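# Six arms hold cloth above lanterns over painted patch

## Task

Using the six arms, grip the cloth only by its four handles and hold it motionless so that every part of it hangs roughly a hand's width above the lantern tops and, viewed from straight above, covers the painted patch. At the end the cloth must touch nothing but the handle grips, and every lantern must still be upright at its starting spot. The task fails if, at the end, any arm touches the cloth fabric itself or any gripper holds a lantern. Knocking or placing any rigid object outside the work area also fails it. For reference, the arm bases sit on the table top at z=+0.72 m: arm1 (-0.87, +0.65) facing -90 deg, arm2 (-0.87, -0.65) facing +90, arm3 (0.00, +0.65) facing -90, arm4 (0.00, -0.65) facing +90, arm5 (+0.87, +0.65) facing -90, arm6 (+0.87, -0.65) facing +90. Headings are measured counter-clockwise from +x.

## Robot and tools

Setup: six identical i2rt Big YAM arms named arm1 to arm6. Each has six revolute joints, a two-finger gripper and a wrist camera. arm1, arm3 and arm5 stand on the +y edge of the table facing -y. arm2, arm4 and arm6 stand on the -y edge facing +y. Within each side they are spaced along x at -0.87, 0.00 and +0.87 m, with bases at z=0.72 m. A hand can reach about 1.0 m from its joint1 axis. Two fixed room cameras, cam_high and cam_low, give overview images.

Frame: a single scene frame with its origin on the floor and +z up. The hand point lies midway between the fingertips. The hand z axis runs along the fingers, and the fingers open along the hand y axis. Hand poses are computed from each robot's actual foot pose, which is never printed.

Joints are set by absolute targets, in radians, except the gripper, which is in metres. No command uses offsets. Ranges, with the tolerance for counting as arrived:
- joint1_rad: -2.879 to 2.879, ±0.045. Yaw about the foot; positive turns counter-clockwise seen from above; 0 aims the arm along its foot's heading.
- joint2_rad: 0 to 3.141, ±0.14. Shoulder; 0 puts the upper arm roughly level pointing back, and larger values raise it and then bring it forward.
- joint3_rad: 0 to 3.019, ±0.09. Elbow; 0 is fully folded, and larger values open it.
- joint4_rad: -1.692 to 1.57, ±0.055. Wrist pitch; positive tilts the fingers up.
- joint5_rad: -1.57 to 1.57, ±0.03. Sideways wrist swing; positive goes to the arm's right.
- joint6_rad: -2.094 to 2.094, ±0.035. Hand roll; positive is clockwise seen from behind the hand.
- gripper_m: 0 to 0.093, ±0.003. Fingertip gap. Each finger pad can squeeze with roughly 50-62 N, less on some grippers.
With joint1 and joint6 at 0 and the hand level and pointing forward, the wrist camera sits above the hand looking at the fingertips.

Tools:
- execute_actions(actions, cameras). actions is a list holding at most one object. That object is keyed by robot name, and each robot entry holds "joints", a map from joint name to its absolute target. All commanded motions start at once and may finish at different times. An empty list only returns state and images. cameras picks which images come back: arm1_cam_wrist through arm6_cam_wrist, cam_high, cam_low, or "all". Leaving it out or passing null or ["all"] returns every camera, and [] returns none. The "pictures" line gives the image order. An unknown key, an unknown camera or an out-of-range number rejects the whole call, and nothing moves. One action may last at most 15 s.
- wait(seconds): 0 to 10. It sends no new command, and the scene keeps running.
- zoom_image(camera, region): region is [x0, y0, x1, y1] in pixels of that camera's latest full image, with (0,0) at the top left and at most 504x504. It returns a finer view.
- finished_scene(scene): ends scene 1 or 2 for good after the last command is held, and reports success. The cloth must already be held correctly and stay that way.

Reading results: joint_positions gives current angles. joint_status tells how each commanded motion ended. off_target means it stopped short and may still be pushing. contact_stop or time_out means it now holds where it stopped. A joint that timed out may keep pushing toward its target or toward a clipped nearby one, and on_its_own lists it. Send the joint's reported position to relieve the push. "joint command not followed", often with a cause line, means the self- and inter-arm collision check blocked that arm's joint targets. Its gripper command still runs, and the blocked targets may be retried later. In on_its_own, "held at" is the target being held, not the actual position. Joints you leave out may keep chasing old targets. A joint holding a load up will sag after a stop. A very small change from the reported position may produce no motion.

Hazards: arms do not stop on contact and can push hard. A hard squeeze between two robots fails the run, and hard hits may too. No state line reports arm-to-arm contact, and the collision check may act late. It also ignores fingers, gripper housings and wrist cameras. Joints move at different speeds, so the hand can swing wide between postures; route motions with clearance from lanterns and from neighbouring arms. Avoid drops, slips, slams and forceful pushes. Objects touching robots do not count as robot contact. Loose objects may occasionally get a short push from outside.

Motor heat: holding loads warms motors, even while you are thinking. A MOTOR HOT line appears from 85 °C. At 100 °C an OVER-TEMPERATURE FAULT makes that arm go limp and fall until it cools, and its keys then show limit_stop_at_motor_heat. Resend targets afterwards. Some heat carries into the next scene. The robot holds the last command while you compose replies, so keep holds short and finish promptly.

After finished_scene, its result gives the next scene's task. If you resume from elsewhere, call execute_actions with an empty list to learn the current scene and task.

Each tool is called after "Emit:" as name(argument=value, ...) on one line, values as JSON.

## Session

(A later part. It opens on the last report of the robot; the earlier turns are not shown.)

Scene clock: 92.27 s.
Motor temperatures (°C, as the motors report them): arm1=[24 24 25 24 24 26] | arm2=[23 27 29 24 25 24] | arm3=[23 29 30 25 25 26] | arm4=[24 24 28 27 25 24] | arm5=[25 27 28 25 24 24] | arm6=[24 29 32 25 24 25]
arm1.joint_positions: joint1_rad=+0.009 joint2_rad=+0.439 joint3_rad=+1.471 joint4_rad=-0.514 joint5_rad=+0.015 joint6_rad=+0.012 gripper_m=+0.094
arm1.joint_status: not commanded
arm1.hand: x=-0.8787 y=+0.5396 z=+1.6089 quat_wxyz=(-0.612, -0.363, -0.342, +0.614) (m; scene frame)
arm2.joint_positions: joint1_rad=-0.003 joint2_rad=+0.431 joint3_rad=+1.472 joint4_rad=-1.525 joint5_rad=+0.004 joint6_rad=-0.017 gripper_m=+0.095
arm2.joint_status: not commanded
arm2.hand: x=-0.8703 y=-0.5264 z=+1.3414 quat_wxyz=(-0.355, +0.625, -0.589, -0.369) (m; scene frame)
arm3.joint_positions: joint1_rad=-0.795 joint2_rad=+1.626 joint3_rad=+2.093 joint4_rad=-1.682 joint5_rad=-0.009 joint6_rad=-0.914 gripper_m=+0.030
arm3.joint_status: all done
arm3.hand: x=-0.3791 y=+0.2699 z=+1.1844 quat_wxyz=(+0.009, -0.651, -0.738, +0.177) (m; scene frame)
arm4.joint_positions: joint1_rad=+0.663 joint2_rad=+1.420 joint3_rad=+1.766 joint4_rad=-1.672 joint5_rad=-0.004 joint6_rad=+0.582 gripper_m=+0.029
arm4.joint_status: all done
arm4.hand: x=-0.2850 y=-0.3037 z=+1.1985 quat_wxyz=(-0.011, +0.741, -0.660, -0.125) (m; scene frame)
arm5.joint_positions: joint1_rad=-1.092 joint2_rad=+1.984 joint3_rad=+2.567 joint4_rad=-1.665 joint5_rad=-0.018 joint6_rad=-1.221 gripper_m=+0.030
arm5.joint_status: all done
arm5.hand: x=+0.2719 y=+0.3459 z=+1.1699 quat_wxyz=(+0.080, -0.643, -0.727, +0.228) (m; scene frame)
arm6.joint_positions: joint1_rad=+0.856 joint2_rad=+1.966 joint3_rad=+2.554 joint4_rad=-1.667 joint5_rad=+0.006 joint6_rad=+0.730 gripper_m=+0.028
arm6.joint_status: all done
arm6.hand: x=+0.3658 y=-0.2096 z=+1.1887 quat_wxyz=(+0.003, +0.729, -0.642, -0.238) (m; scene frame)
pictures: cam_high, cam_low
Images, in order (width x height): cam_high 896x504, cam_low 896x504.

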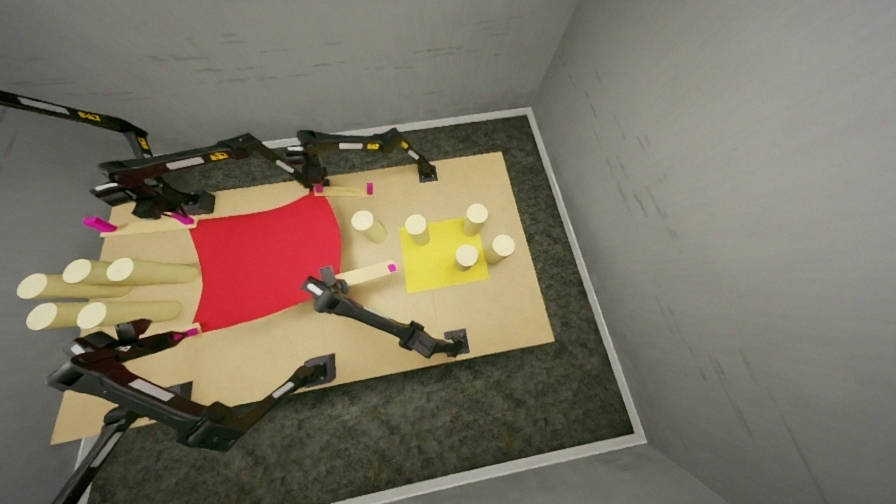

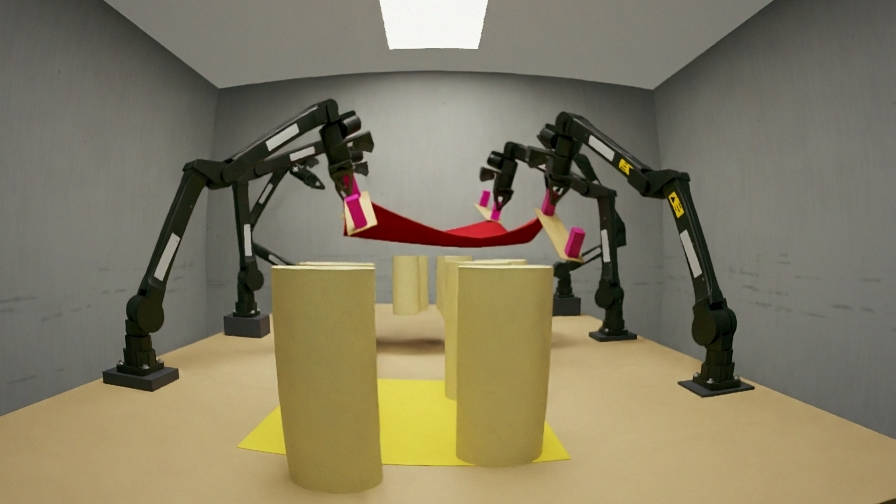

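Emit:
execute_actions(actions=[{"arm3":{"joints":{"joint1_rad":-0.225,"joint6_rad":-0.225,"joint2_rad":1.17,"joint3_rad":1.76}},"arm4":{"joints":{"joint1_rad":0.2,"joint6_rad":0.225,"joint2_rad":1.17,"joint3_rad":1.65}},"arm5":{"joints":{"joint1_rad":-0.675,"joint6_rad":-0.675,"joint2_rad":1.42,"joint3_rad":1.98}},"arm6":{"joints":{"joint1_rad":0.675,"joint6_rad":0.675,"joint2_rad":1.42,"joint3_rad":1.96}}}], cameras=[])

Emit:
execute_actions(actions=[{"arm3":{"joints":{"joint1_rad":0.52,"joint6_rad":0.52,"joint2_rad":1.29,"joint3_rad":1.86}},"arm4":{"joints":{"joint1_rad":-0.55,"joint6_rad":-0.52,"joint2_rad":1.29,"joint3_rad":1.75}},"arm5":{"joints":{"joint1_rad":0,"joint6_rad":0,"joint2_rad":1.15,"joint3_rad":1.74}},"arm6":{"joints":{"joint1_rad":0,"joint6_rad":0,"joint2_rad":1.15,"joint3_rad":1.72}}}], cameras=["cam_low"])

Emit:
execute_actions(actions=[{"arm3":{"joints":{"joint1_rad":0.81,"joint6_rad":0.81,"joint2_rad":1.57,"joint3_rad":2.13}},"arm4":{"joints":{"joint1_rad":-0.84,"joint6_rad":-0.81,"joint2_rad":1.57,"joint3_rad":2.02}},"arm5":{"joints":{"joint1_rad":0.45,"joint6_rad":0.45,"joint2_rad":1.26,"joint3_rad":1.84}},"arm6":{"joints":{"joint1_rad":-0.45,"joint6_rad":-0.45,"joint2_rad":1.26,"joint3_rad":1.82}}}], cameras=[])

Emit:
execute_actions(actions=[{"arm3":{"joints":{"joint1_rad":0.936,"joint6_rad":0.936,"joint2_rad":1.93,"joint3_rad":2.55}},"arm4":{"joints":{"joint1_rad":-1.07,"joint6_rad":-1.04,"joint2_rad":1.82,"joint3_rad":2.27}},"arm5":{"joints":{"joint1_rad":0.7,"joint6_rad":0.7,"joint2_rad":1.56,"joint3_rad":2.07}},"arm6":{"joints":{"joint1_rad":-0.817,"joint6_rad":-0.817,"joint2_rad":1.42,"joint3_rad":1.9}}}], cameras=["cam_high","cam_low"])

Scene clock: 115.10 s.
Motor temperatures (°C, as the motors report them): arm1=[24 24 25 24 24 26] | arm2=[23 27 29 24 25 24] | arm3=[23 29 31 25 25 26] | arm4=[24 24 30 27 25 25] | arm5=[25 27 28 25 24 24] | arm6=[24 29 33 25 24 25]
arm1.joint_positions: joint1_rad=+0.009 joint2_rad=+0.439 joint3_rad=+1.471 joint4_rad=-0.514 joint5_rad=+0.015 joint6_rad=+0.012 gripper_m=+0.094
arm1.joint_status: not commanded
arm1.hand: x=-0.8787 y=+0.5396 z=+1.6089 quat_wxyz=(-0.612, -0.363, -0.342, +0.614) (m; scene frame)
arm2.joint_positions: joint1_rad=-0.003 joint2_rad=+0.431 joint3_rad=+1.472 joint4_rad=-1.525 joint5_rad=+0.004 joint6_rad=-0.017 gripper_m=+0.095
arm2.joint_status: not commanded
arm2.hand: x=-0.8703 y=-0.5264 z=+1.3414 quat_wxyz=(-0.355, +0.625, -0.589, -0.369) (m; scene frame)
arm3.joint_positions: joint1_rad=-0.234 joint2_rad=+1.171 joint3_rad=+1.744 joint4_rad=-1.682 joint5_rad=-0.008 joint6_rad=-0.227 gripper_m=+0.030
arm3.joint_status: all done
arm3.hand: x=-0.0806 y=+0.2905 z=+1.2295 quat_wxyz=(-0.122, -0.688, -0.689, +0.193) (m; scene frame)
arm4.joint_positions: joint1_rad=+0.197 joint2_rad=+1.160 joint3_rad=+1.632 joint4_rad=-1.672 joint5_rad=-0.001 joint6_rad=+0.238 gripper_m=+0.029
arm4.joint_status: all done
arm4.hand: x=-0.0778 y=-0.2964 z=+1.2390 quat_wxyz=(-0.091, +0.692, -0.698, -0.161) (m; scene frame)
arm5.joint_positions: joint1_rad=-0.672 joint2_rad=+1.437 joint3_rad=+1.968 joint4_rad=-1.668 joint5_rad=-0.016 joint6_rad=-0.692 gripper_m=+0.030
arm5.joint_status: all done
arm5.hand: x=+0.5730 y=+0.2836 z=+1.2121 quat_wxyz=(-0.029, -0.687, -0.694, +0.213) (m; scene frame)
arm6.joint_positions: joint1_rad=+0.678 joint2_rad=+1.428 joint3_rad=+1.963 joint4_rad=-1.675 joint5_rad=+0.005 joint6_rad=+0.692 gripper_m=+0.028
arm6.joint_status: all done
arm6.hand: x=+0.5752 y=-0.2808 z=+1.2280 quat_wxyz=(-0.020, +0.688, -0.696, -0.207) (m; scene frame)
pictures: none
No camera images: the call's "cameras" was empty. Leave "cameras" out to get every camera's image.

Scene clock: 116.80 s.
Motor temperatures (°C, as the motors report them): arm1=[24 24 25 24 24 26] | arm2=[23 27 30 24 25 24] | arm3=[23 29 31 25 25 26] | arm4=[24 24 30 27 25 25] | arm5=[25 27 28 25 24 24] | arm6=[24 29 33 25 24 25]
arm1.joint_positions: joint1_rad=+0.009 joint2_rad=+0.439 joint3_rad=+1.471 joint4_rad=-0.514 joint5_rad=+0.015 joint6_rad=+0.012 gripper_m=+0.094
arm1.joint_status: not commanded
arm1.hand: x=-0.8787 y=+0.5396 z=+1.6089 quat_wxyz=(-0.612, -0.363, -0.342, +0.614) (m; scene frame)
arm2.joint_positions: joint1_rad=-0.003 joint2_rad=+0.431 joint3_rad=+1.472 joint4_rad=-1.525 joint5_rad=+0.004 joint6_rad=-0.017 gripper_m=+0.095
arm2.joint_status: not commanded
arm2.hand: x=-0.8703 y=-0.5264 z=+1.3414 quat_wxyz=(-0.355, +0.625, -0.589, -0.369) (m; scene frame)
arm3.joint_positions: joint1_rad=+0.514 joint2_rad=+1.311 joint3_rad=+1.807 joint4_rad=-1.683 joint5_rad=-0.005 joint6_rad=+0.516 gripper_m=+0.030
arm3.joint_status: all done
arm3.hand: x=+0.2098 y=+0.2857 z=+1.2032 quat_wxyz=(-0.182, -0.693, -0.696, +0.048) (m; scene frame)
arm4.joint_positions: joint1_rad=-0.552 joint2_rad=+1.309 joint3_rad=+1.696 joint4_rad=-1.675 joint5_rad=-0.005 joint6_rad=-0.506 gripper_m=+0.029
arm4.joint_status: all done
arm4.hand: x=+0.2084 y=-0.2911 z=+1.2080 quat_wxyz=(-0.130, +0.696, -0.705, -0.044) (m; scene frame)
arm5.joint_positions: joint1_rad=-0.007 joint2_rad=+1.155 joint3_rad=+1.732 joint4_rad=-1.668 joint5_rad=-0.011 joint6_rad=-0.018 gripper_m=+0.030
arm5.joint_status: all done
arm5.hand: x=+0.8637 y=+0.2856 z=+1.2223 quat_wxyz=(-0.170, -0.686, -0.687, +0.167) (m; scene frame)
arm6.joint_positions: joint1_rad=+0.005 joint2_rad=+1.144 joint3_rad=+1.728 joint4_rad=-1.675 joint5_rad=+0.003 joint6_rad=+0.018 gripper_m=+0.028
arm6.joint_status: all done
arm6.hand: x=+0.8656 y=-0.2846 z=+1.2387 quat_wxyz=(-0.164, +0.685, -0.691, -0.164) (m; scene frame)
pictures: cam_low
Images, in order (width x height): cam_low 896x504.

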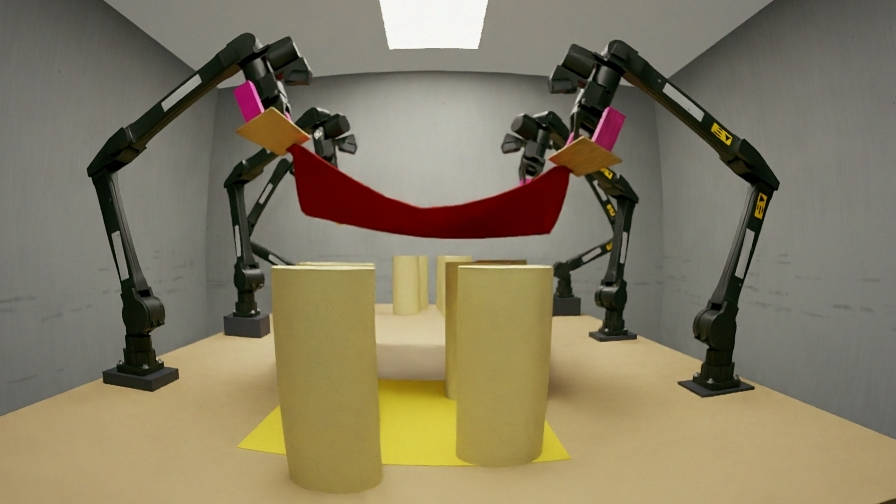

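Scene clock: 118.27 s.
Motor temperatures (°C, as the motors report them): arm1=[24 24 25 24 24 26] | arm2=[23 27 30 24 25 24] | arm3=[23 29 31 25 25 26] | arm4=[24 24 30 27 25 25] | arm5=[25 27 29 25 24 24] | arm6=[24 29 34 25 24 25]
arm1.joint_positions: joint1_rad=+0.009 joint2_rad=+0.439 joint3_rad=+1.471 joint4_rad=-0.514 joint5_rad=+0.015 joint6_rad=+0.012 gripper_m=+0.094
arm1.joint_status: not commanded
arm1.hand: x=-0.8787 y=+0.5396 z=+1.6089 quat_wxyz=(-0.612, -0.363, -0.342, +0.614) (m; scene frame)
arm2.joint_positions: joint1_rad=-0.003 joint2_rad=+0.431 joint3_rad=+1.472 joint4_rad=-1.525 joint5_rad=+0.004 joint6_rad=-0.017 gripper_m=+0.095
arm2.joint_status: not commanded
arm2.hand: x=-0.8703 y=-0.5264 z=+1.3414 quat_wxyz=(-0.355, +0.625, -0.589, -0.369) (m; scene frame)
arm3.joint_positions: joint1_rad=+0.816 joint2_rad=+1.598 joint3_rad=+2.075 joint4_rad=-1.683 joint5_rad=-0.001 joint6_rad=+0.806 gripper_m=+0.030
arm3.joint_status: all done
arm3.hand: x=+0.3873 y=+0.2891 z=+1.1877 quat_wxyz=(-0.179, -0.690, -0.701, -0.005) (m; scene frame)
arm4.joint_positions: joint1_rad=-0.847 joint2_rad=+1.594 joint3_rad=+1.966 joint4_rad=-1.675 joint5_rad=-0.009 joint6_rad=-0.796 gripper_m=+0.029
arm4.joint_status: all done
arm4.hand: x=+0.3810 y=-0.2911 z=+1.1937 quat_wxyz=(-0.129, +0.695, -0.707, -0.005) (m; scene frame)
arm5.joint_positions: joint1_rad=+0.448 joint2_rad=+1.272 joint3_rad=+1.789 joint4_rad=-1.672 joint5_rad=-0.010 joint6_rad=+0.434 gripper_m=+0.030
arm5.joint_status: all done
arm5.hand: x=+1.0419 y=+0.2823 z=+1.2043 quat_wxyz=(-0.196, -0.690, -0.693, +0.066) (m; scene frame)
arm6.joint_positions: joint1_rad=-0.453 joint2_rad=+1.277 joint3_rad=+1.759 joint4_rad=-1.677 joint5_rad=+0.002 joint6_rad=-0.435 gripper_m=+0.028
arm6.joint_status: all done
arm6.hand: x=+1.0451 y=-0.2786 z=+1.2042 quat_wxyz=(-0.173, +0.691, -0.700, -0.056) (m; scene frame)
pictures: none
No camera images: the call's "cameras" was empty. Leave "cameras" out to get every camera's image.

Scene clock: 119.70 s.
Motor temperatures (°C, as the motors report them): arm1=[24 24 25 24 24 26] | arm2=[23 27 30 24 25 24] | arm3=[23 29 32 25 25 26] | arm4=[24 24 30 27 25 25] | arm5=[25 27 29 25 24 24] | arm6=[24 29 34 25 24 25]
arm1.joint_positions: joint1_rad=+0.009 joint2_rad=+0.439 joint3_rad=+1.471 joint4_rad=-0.514 joint5_rad=+0.015 joint6_rad=+0.012 gripper_m=+0.094
arm1.joint_status: not commanded
arm1.hand: x=-0.8787 y=+0.5396 z=+1.6089 quat_wxyz=(-0.612, -0.363, -0.342, +0.614) (m; scene frame)
arm2.joint_positions: joint1_rad=-0.003 joint2_rad=+0.431 joint3_rad=+1.472 joint4_rad=-1.525 joint5_rad=+0.004 joint6_rad=-0.017 gripper_m=+0.095
arm2.joint_status: not commanded
arm2.hand: x=-0.8703 y=-0.5264 z=+1.3414 quat_wxyz=(-0.355, +0.625, -0.589, -0.369) (m; scene frame)
arm3.joint_positions: joint1_rad=+0.933 joint2_rad=+1.967 joint3_rad=+2.499 joint4_rad=-1.672 joint5_rad=+0.006 joint6_rad=+0.932 gripper_m=+0.030
arm3.joint_status: all done
arm3.hand: x=+0.5347 y=+0.2556 z=+1.1583 quat_wxyz=(-0.210, -0.690, -0.693, -0.028) (m; scene frame)
arm4.joint_positions: joint1_rad=-1.074 joint2_rad=+1.842 joint3_rad=+2.221 joint4_rad=-1.670 joint5_rad=-0.015 joint6_rad=-1.025 gripper_m=+0.029
arm4.joint_status: all done
arm4.hand: x=+0.5304 y=-0.3373 z=+1.1647 quat_wxyz=(-0.132, +0.696, -0.705, +0.023) (m; scene frame)
arm5.joint_positions: joint1_rad=+0.702 joint2_rad=+1.568 joint3_rad=+2.021 joint4_rad=-1.677 joint5_rad=-0.009 joint6_rad=+0.685 gripper_m=+0.030
arm5.joint_status: all done
arm5.hand: x=+1.1984 y=+0.2533 z=+1.1738 quat_wxyz=(-0.173, -0.694, -0.699, +0.012) (m; scene frame)
arm6.joint_positions: joint1_rad=-0.813 joint2_rad=+1.435 joint3_rad=+1.859 joint4_rad=-1.683 joint5_rad=+0.001 joint6_rad=-0.805 gripper_m=+0.028
arm6.joint_status: all done
arm6.hand: x=+1.2025 y=-0.3259 z=+1.1823 quat_wxyz=(-0.152, +0.698, -0.700, +0.009) (m; scene frame)
pictures: cam_high, cam_low
Images, in order (width x height): cam_high 896x504, cam_low 896x504.

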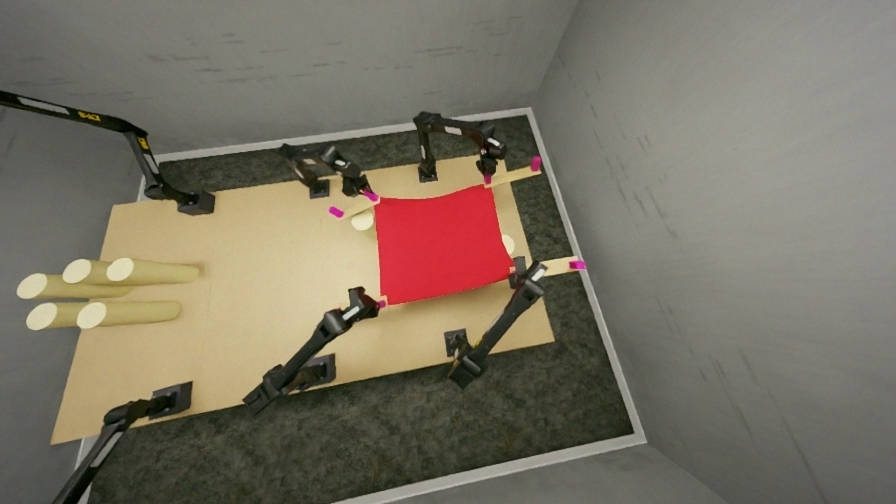

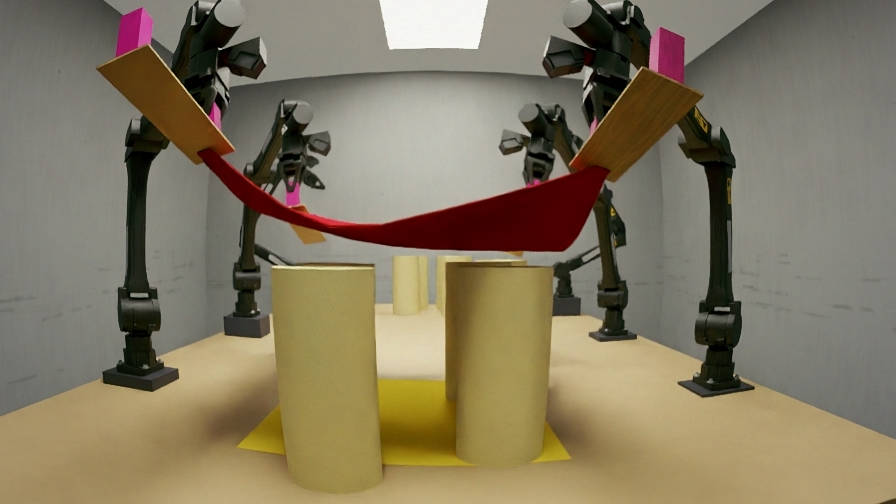

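Tighten and raise.

Emit:
execute_actions(actions=[{"arm3":{"joints":{"joint2_rad":1.89}},"arm4":{"joints":{"joint2_rad":1.8}},"arm5":{"joints":{"joint1_rad":0.75,"joint3_rad":2.1}},"arm6":{"joints":{"joint1_rad":-0.86,"joint3_rad":1.92}}}], cameras=["cam_high","cam_low"])

Scene clock: 129.03 s.
Motor temperatures (°C, as the motors report them): arm1=[24 24 25 24 24 26] | arm2=[23 27 30 24 25 24] | arm3=[23 30 32 25 25 26] | arm4=[24 25 31 27 25 25] | arm5=[25 26 30 25 24 24] | arm6=[24 28 35 25 24 25]
arm1.joint_positions: joint1_rad=+0.009 joint2_rad=+0.439 joint3_rad=+1.471 joint4_rad=-0.514 joint5_rad=+0.015 joint6_rad=+0.012 gripper_m=+0.094
arm1.joint_status: not commanded
arm1.hand: x=-0.8787 y=+0.5396 z=+1.6089 quat_wxyz=(-0.612, -0.363, -0.342, +0.614) (m; scene frame)
arm2.joint_positions: joint1_rad=-0.003 joint2_rad=+0.431 joint3_rad=+1.472 joint4_rad=-1.525 joint5_rad=+0.004 joint6_rad=-0.017 gripper_m=+0.095
arm2.joint_status: not commanded
arm2.hand: x=-0.8703 y=-0.5264 z=+1.3414 quat_wxyz=(-0.355, +0.625, -0.589, -0.369) (m; scene frame)
arm3.joint_positions: joint1_rad=+0.933 joint2_rad=+1.931 joint3_rad=+2.499 joint4_rad=-1.672 joint5_rad=+0.006 joint6_rad=+0.932 gripper_m=+0.030
arm3.joint_status: all done
arm3.hand: x=+0.5261 y=+0.2619 z=+1.1807 quat_wxyz=(-0.227, -0.687, -0.690, -0.031) (m; scene frame)
arm4.joint_positions: joint1_rad=-1.074 joint2_rad=+1.842 joint3_rad=+2.221 joint4_rad=-1.670 joint5_rad=-0.014 joint6_rad=-1.025 gripper_m=+0.029
arm4.joint_status: all done
arm4.hand: x=+0.5304 y=-0.3374 z=+1.1647 quat_wxyz=(-0.132, +0.696, -0.705, +0.024) (m; scene frame)
arm5.joint_positions: joint1_rad=+0.738 joint2_rad=+1.568 joint3_rad=+2.045 joint4_rad=-1.677 joint5_rad=-0.008 joint6_rad=+0.687 gripper_m=+0.030
arm5.joint_status: all done
arm5.hand: x=+1.2134 y=+0.2644 z=+1.1841 quat_wxyz=(-0.185, -0.680, -0.709, +0.010) (m; scene frame)
arm6.joint_positions: joint1_rad=-0.846 joint2_rad=+1.435 joint3_rad=+1.859 joint4_rad=-1.683 joint5_rad=-0.001 joint6_rad=-0.807 gripper_m=+0.028
arm6.joint_status: all done
arm6.hand: x=+1.2127 y=-0.3369 z=+1.1825 quat_wxyz=(-0.152, +0.687, -0.710, +0.011) (m; scene frame)
pictures: cam_high, cam_low
Images, in order (width x height): cam_high 896x504, cam_low 896x504.

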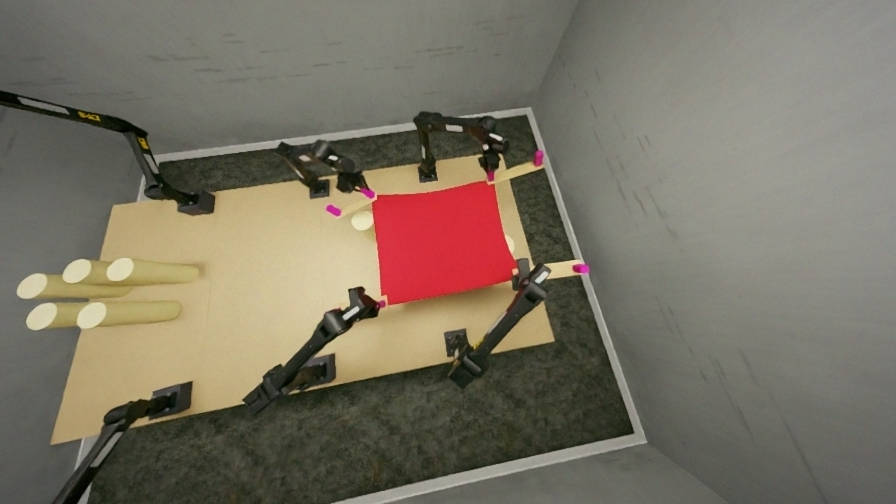

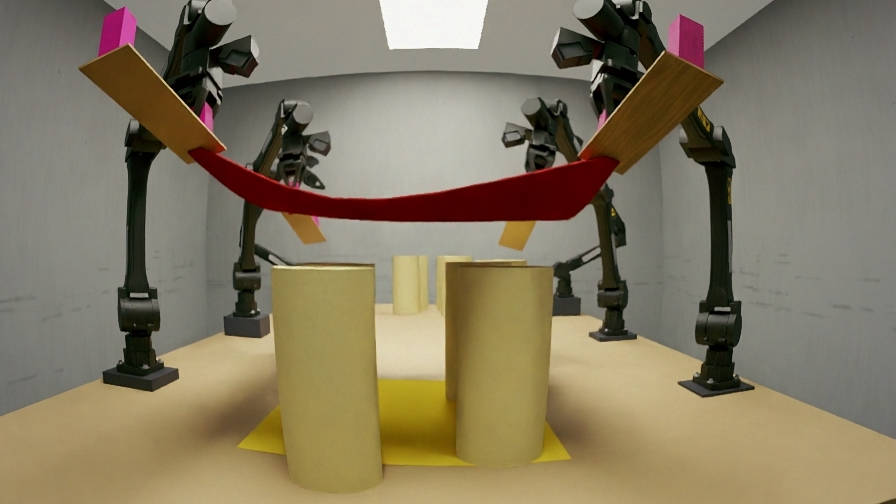

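Emit:
execute_actions(actions=[{"arm3":{"joints":{"joint2_rad":1.87}},"arm4":{"joints":{"joint2_rad":1.76}},"arm5":{"joints":{"joint1_rad":0.765}}}], cameras=["cam_low"])

Emit:
wait(seconds=2)

Emit:
finished_scene(scene=1)

Scene clock: 137.40 s.
Motor temperatures (°C, as the motors report them): arm1=[24 25 25 24 24 26] | arm2=[23 27 30 24 25 24] | arm3=[23 31 33 25 25 26] | arm4=[24 26 32 27 25 25] | arm5=[25 26 31 25 24 24] | arm6=[24 28 37 25 24 25]
arm1.joint_positions: joint1_rad=+0.009 joint2_rad=+0.439 joint3_rad=+1.471 joint4_rad=-0.514 joint5_rad=+0.015 joint6_rad=+0.012 gripper_m=+0.094
arm1.joint_status: not commanded
arm1.hand: x=-0.8787 y=+0.5396 z=+1.6089 quat_wxyz=(-0.612, -0.363, -0.342, +0.614) (m; scene frame)
arm2.joint_positions: joint1_rad=-0.003 joint2_rad=+0.431 joint3_rad=+1.472 joint4_rad=-1.525 joint5_rad=+0.004 joint6_rad=-0.017 gripper_m=+0.095
arm2.joint_status: not commanded
arm2.hand: x=-0.8703 y=-0.5264 z=+1.3414 quat_wxyz=(-0.355, +0.625, -0.589, -0.369) (m; scene frame)
arm3.joint_positions: joint1_rad=+0.933 joint2_rad=+1.920 joint3_rad=+2.499 joint4_rad=-1.672 joint5_rad=+0.006 joint6_rad=+0.932 gripper_m=+0.030
arm3.joint_status: all done
arm3.hand: x=+0.5232 y=+0.2640 z=+1.1879 quat_wxyz=(-0.232, -0.686, -0.689, -0.032) (m; scene frame)
arm4.joint_positions: joint1_rad=-1.074 joint2_rad=+1.801 joint3_rad=+2.224 joint4_rad=-1.667 joint5_rad=-0.014 joint6_rad=-1.026 gripper_m=+0.029
arm4.joint_status: all done
arm4.hand: x=+0.5221 y=-0.3424 z=+1.1906 quat_wxyz=(-0.155, +0.694, -0.702, +0.030) (m; scene frame)
arm5.joint_positions: joint1_rad=+0.742 joint2_rad=+1.568 joint3_rad=+2.045 joint4_rad=-1.677 joint5_rad=-0.004 joint6_rad=+0.687 gripper_m=+0.030
arm5.joint_status: all done
arm5.hand: x=+1.2144 y=+0.2652 z=+1.1841 quat_wxyz=(-0.185, -0.679, -0.710, +0.012) (m; scene frame)
arm6.joint_positions: joint1_rad=-0.846 joint2_rad=+1.435 joint3_rad=+1.859 joint4_rad=-1.685 joint5_rad=-0.001 joint6_rad=-0.807 gripper_m=+0.028
arm6.joint_status: not commanded
arm6.hand: x=+1.2123 y=-0.3373 z=+1.1823 quat_wxyz=(-0.151, +0.688, -0.710, +0.011) (m; scene frame)
pictures: cam_low
Images, in order (width x height): cam_low 896x504.

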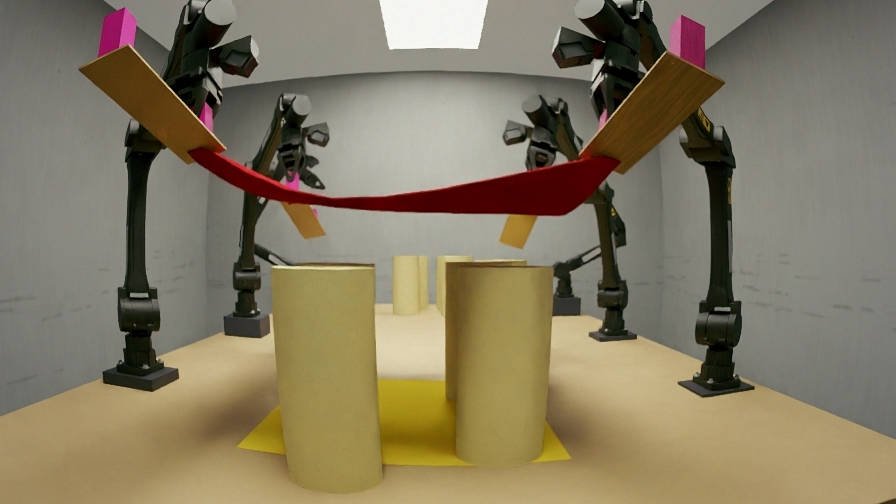

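Scene clock: 139.40 s.
Motor temperatures (°C, as the motors report them): arm1=[24 25 25 24 24 26] | arm2=[23 27 30 24 25 24] | arm3=[23 31 33 25 25 26] | arm4=[24 26 32 27 25 25] | arm5=[25 26 31 25 24 24] | arm6=[24 28 37 25 24 25]
arm1.joint_positions: joint1_rad=+0.009 joint2_rad=+0.439 joint3_rad=+1.471 joint4_rad=-0.514 joint5_rad=+0.015 joint6_rad=+0.012 gripper_m=+0.094
arm1.joint_status: not commanded
arm1.hand: x=-0.8787 y=+0.5396 z=+1.6089 quat_wxyz=(-0.612, -0.363, -0.342, +0.614) (m; scene frame)
arm2.joint_positions: joint1_rad=-0.003 joint2_rad=+0.431 joint3_rad=+1.472 joint4_rad=-1.525 joint5_rad=+0.004 joint6_rad=-0.017 gripper_m=+0.095
arm2.joint_status: not commanded
arm2.hand: x=-0.8703 y=-0.5264 z=+1.3414 quat_wxyz=(-0.355, +0.625, -0.589, -0.369) (m; scene frame)
arm3.joint_positions: joint1_rad=+0.933 joint2_rad=+1.920 joint3_rad=+2.499 joint4_rad=-1.672 joint5_rad=+0.006 joint6_rad=+0.932 gripper_m=+0.030
arm3.joint_status: all done
arm3.hand: x=+0.5232 y=+0.2640 z=+1.1879 quat_wxyz=(-0.232, -0.686, -0.689, -0.032) (m; scene frame)
arm4.joint_positions: joint1_rad=-1.074 joint2_rad=+1.801 joint3_rad=+2.224 joint4_rad=-1.667 joint5_rad=-0.014 joint6_rad=-1.026 gripper_m=+0.029
arm4.joint_status: all done
arm4.hand: x=+0.5221 y=-0.3424 z=+1.1906 quat_wxyz=(-0.155, +0.694, -0.702, +0.030) (m; scene frame)
arm5.joint_positions: joint1_rad=+0.742 joint2_rad=+1.568 joint3_rad=+2.045 joint4_rad=-1.677 joint5_rad=-0.004 joint6_rad=+0.687 gripper_m=+0.030
arm5.joint_status: all done
arm5.hand: x=+1.2144 y=+0.2652 z=+1.1841 quat_wxyz=(-0.185, -0.679, -0.710, +0.012) (m; scene frame)
arm6.joint_positions: joint1_rad=-0.846 joint2_rad=+1.435 joint3_rad=+1.859 joint4_rad=-1.685 joint5_rad=-0.001 joint6_rad=-0.808 gripper_m=+0.028
arm6.joint_status: not commanded
arm6.hand: x=+1.2123 y=-0.3373 z=+1.1823 quat_wxyz=(-0.151, +0.688, -0.710, +0.011) (m; scene frame)
wait: 2.00 s; at rest by 0.27 s
pictures: arm1_cam_wrist, arm2_cam_wrist, arm3_cam_wrist, arm4_cam_wrist, arm5_cam_wrist, arm6_cam_wrist, cam_high, cam_low
Images, in order (width x height): arm1_cam_wrist 504x504, arm2_cam_wrist 504x504, arm3_cam_wrist 504x504, arm4_cam_wrist 504x504, arm5_cam_wrist 504x504, arm6_cam_wrist 504x504, cam_high 896x504, cam_low 896x504.

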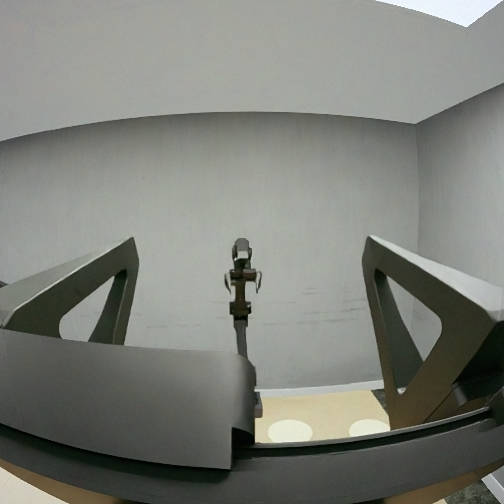

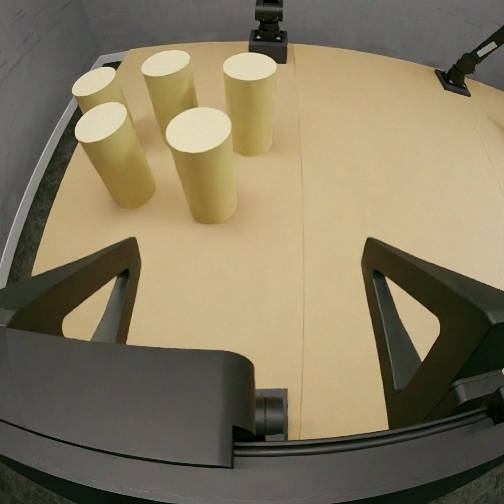

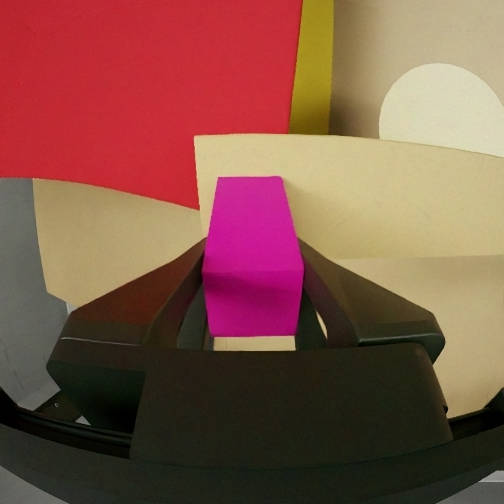

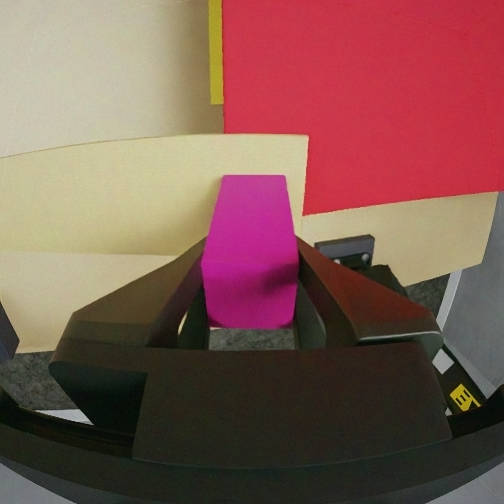

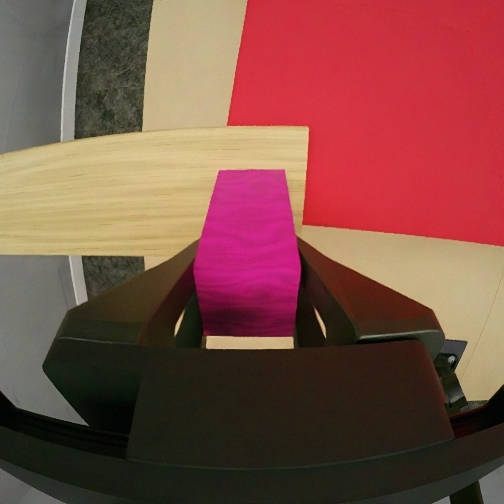

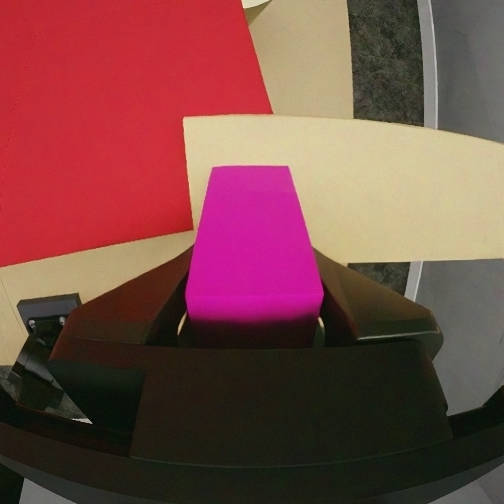

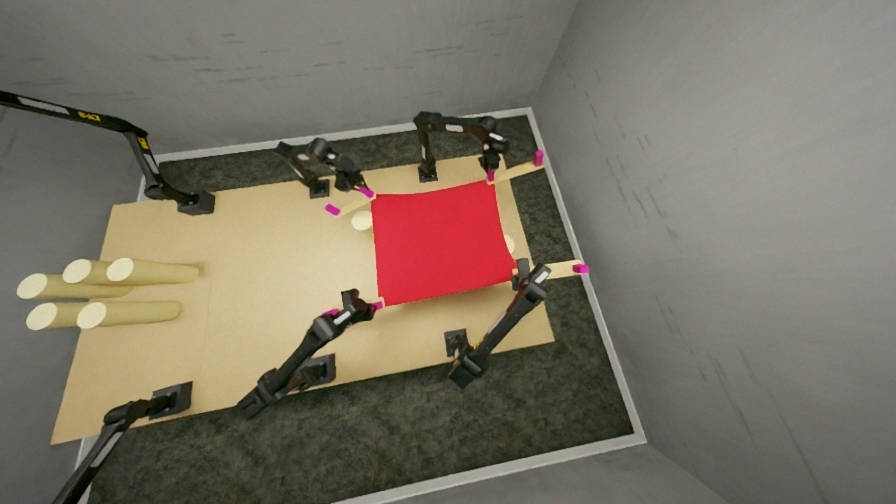

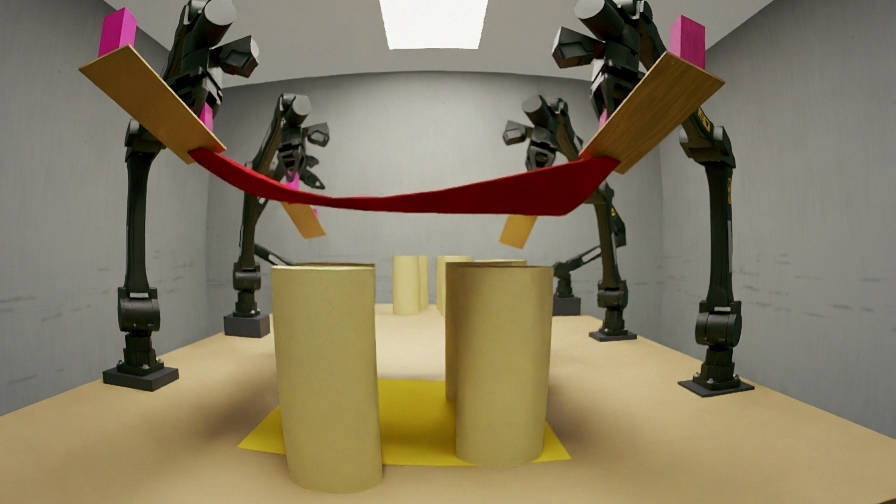

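The scene is finished: the task was done.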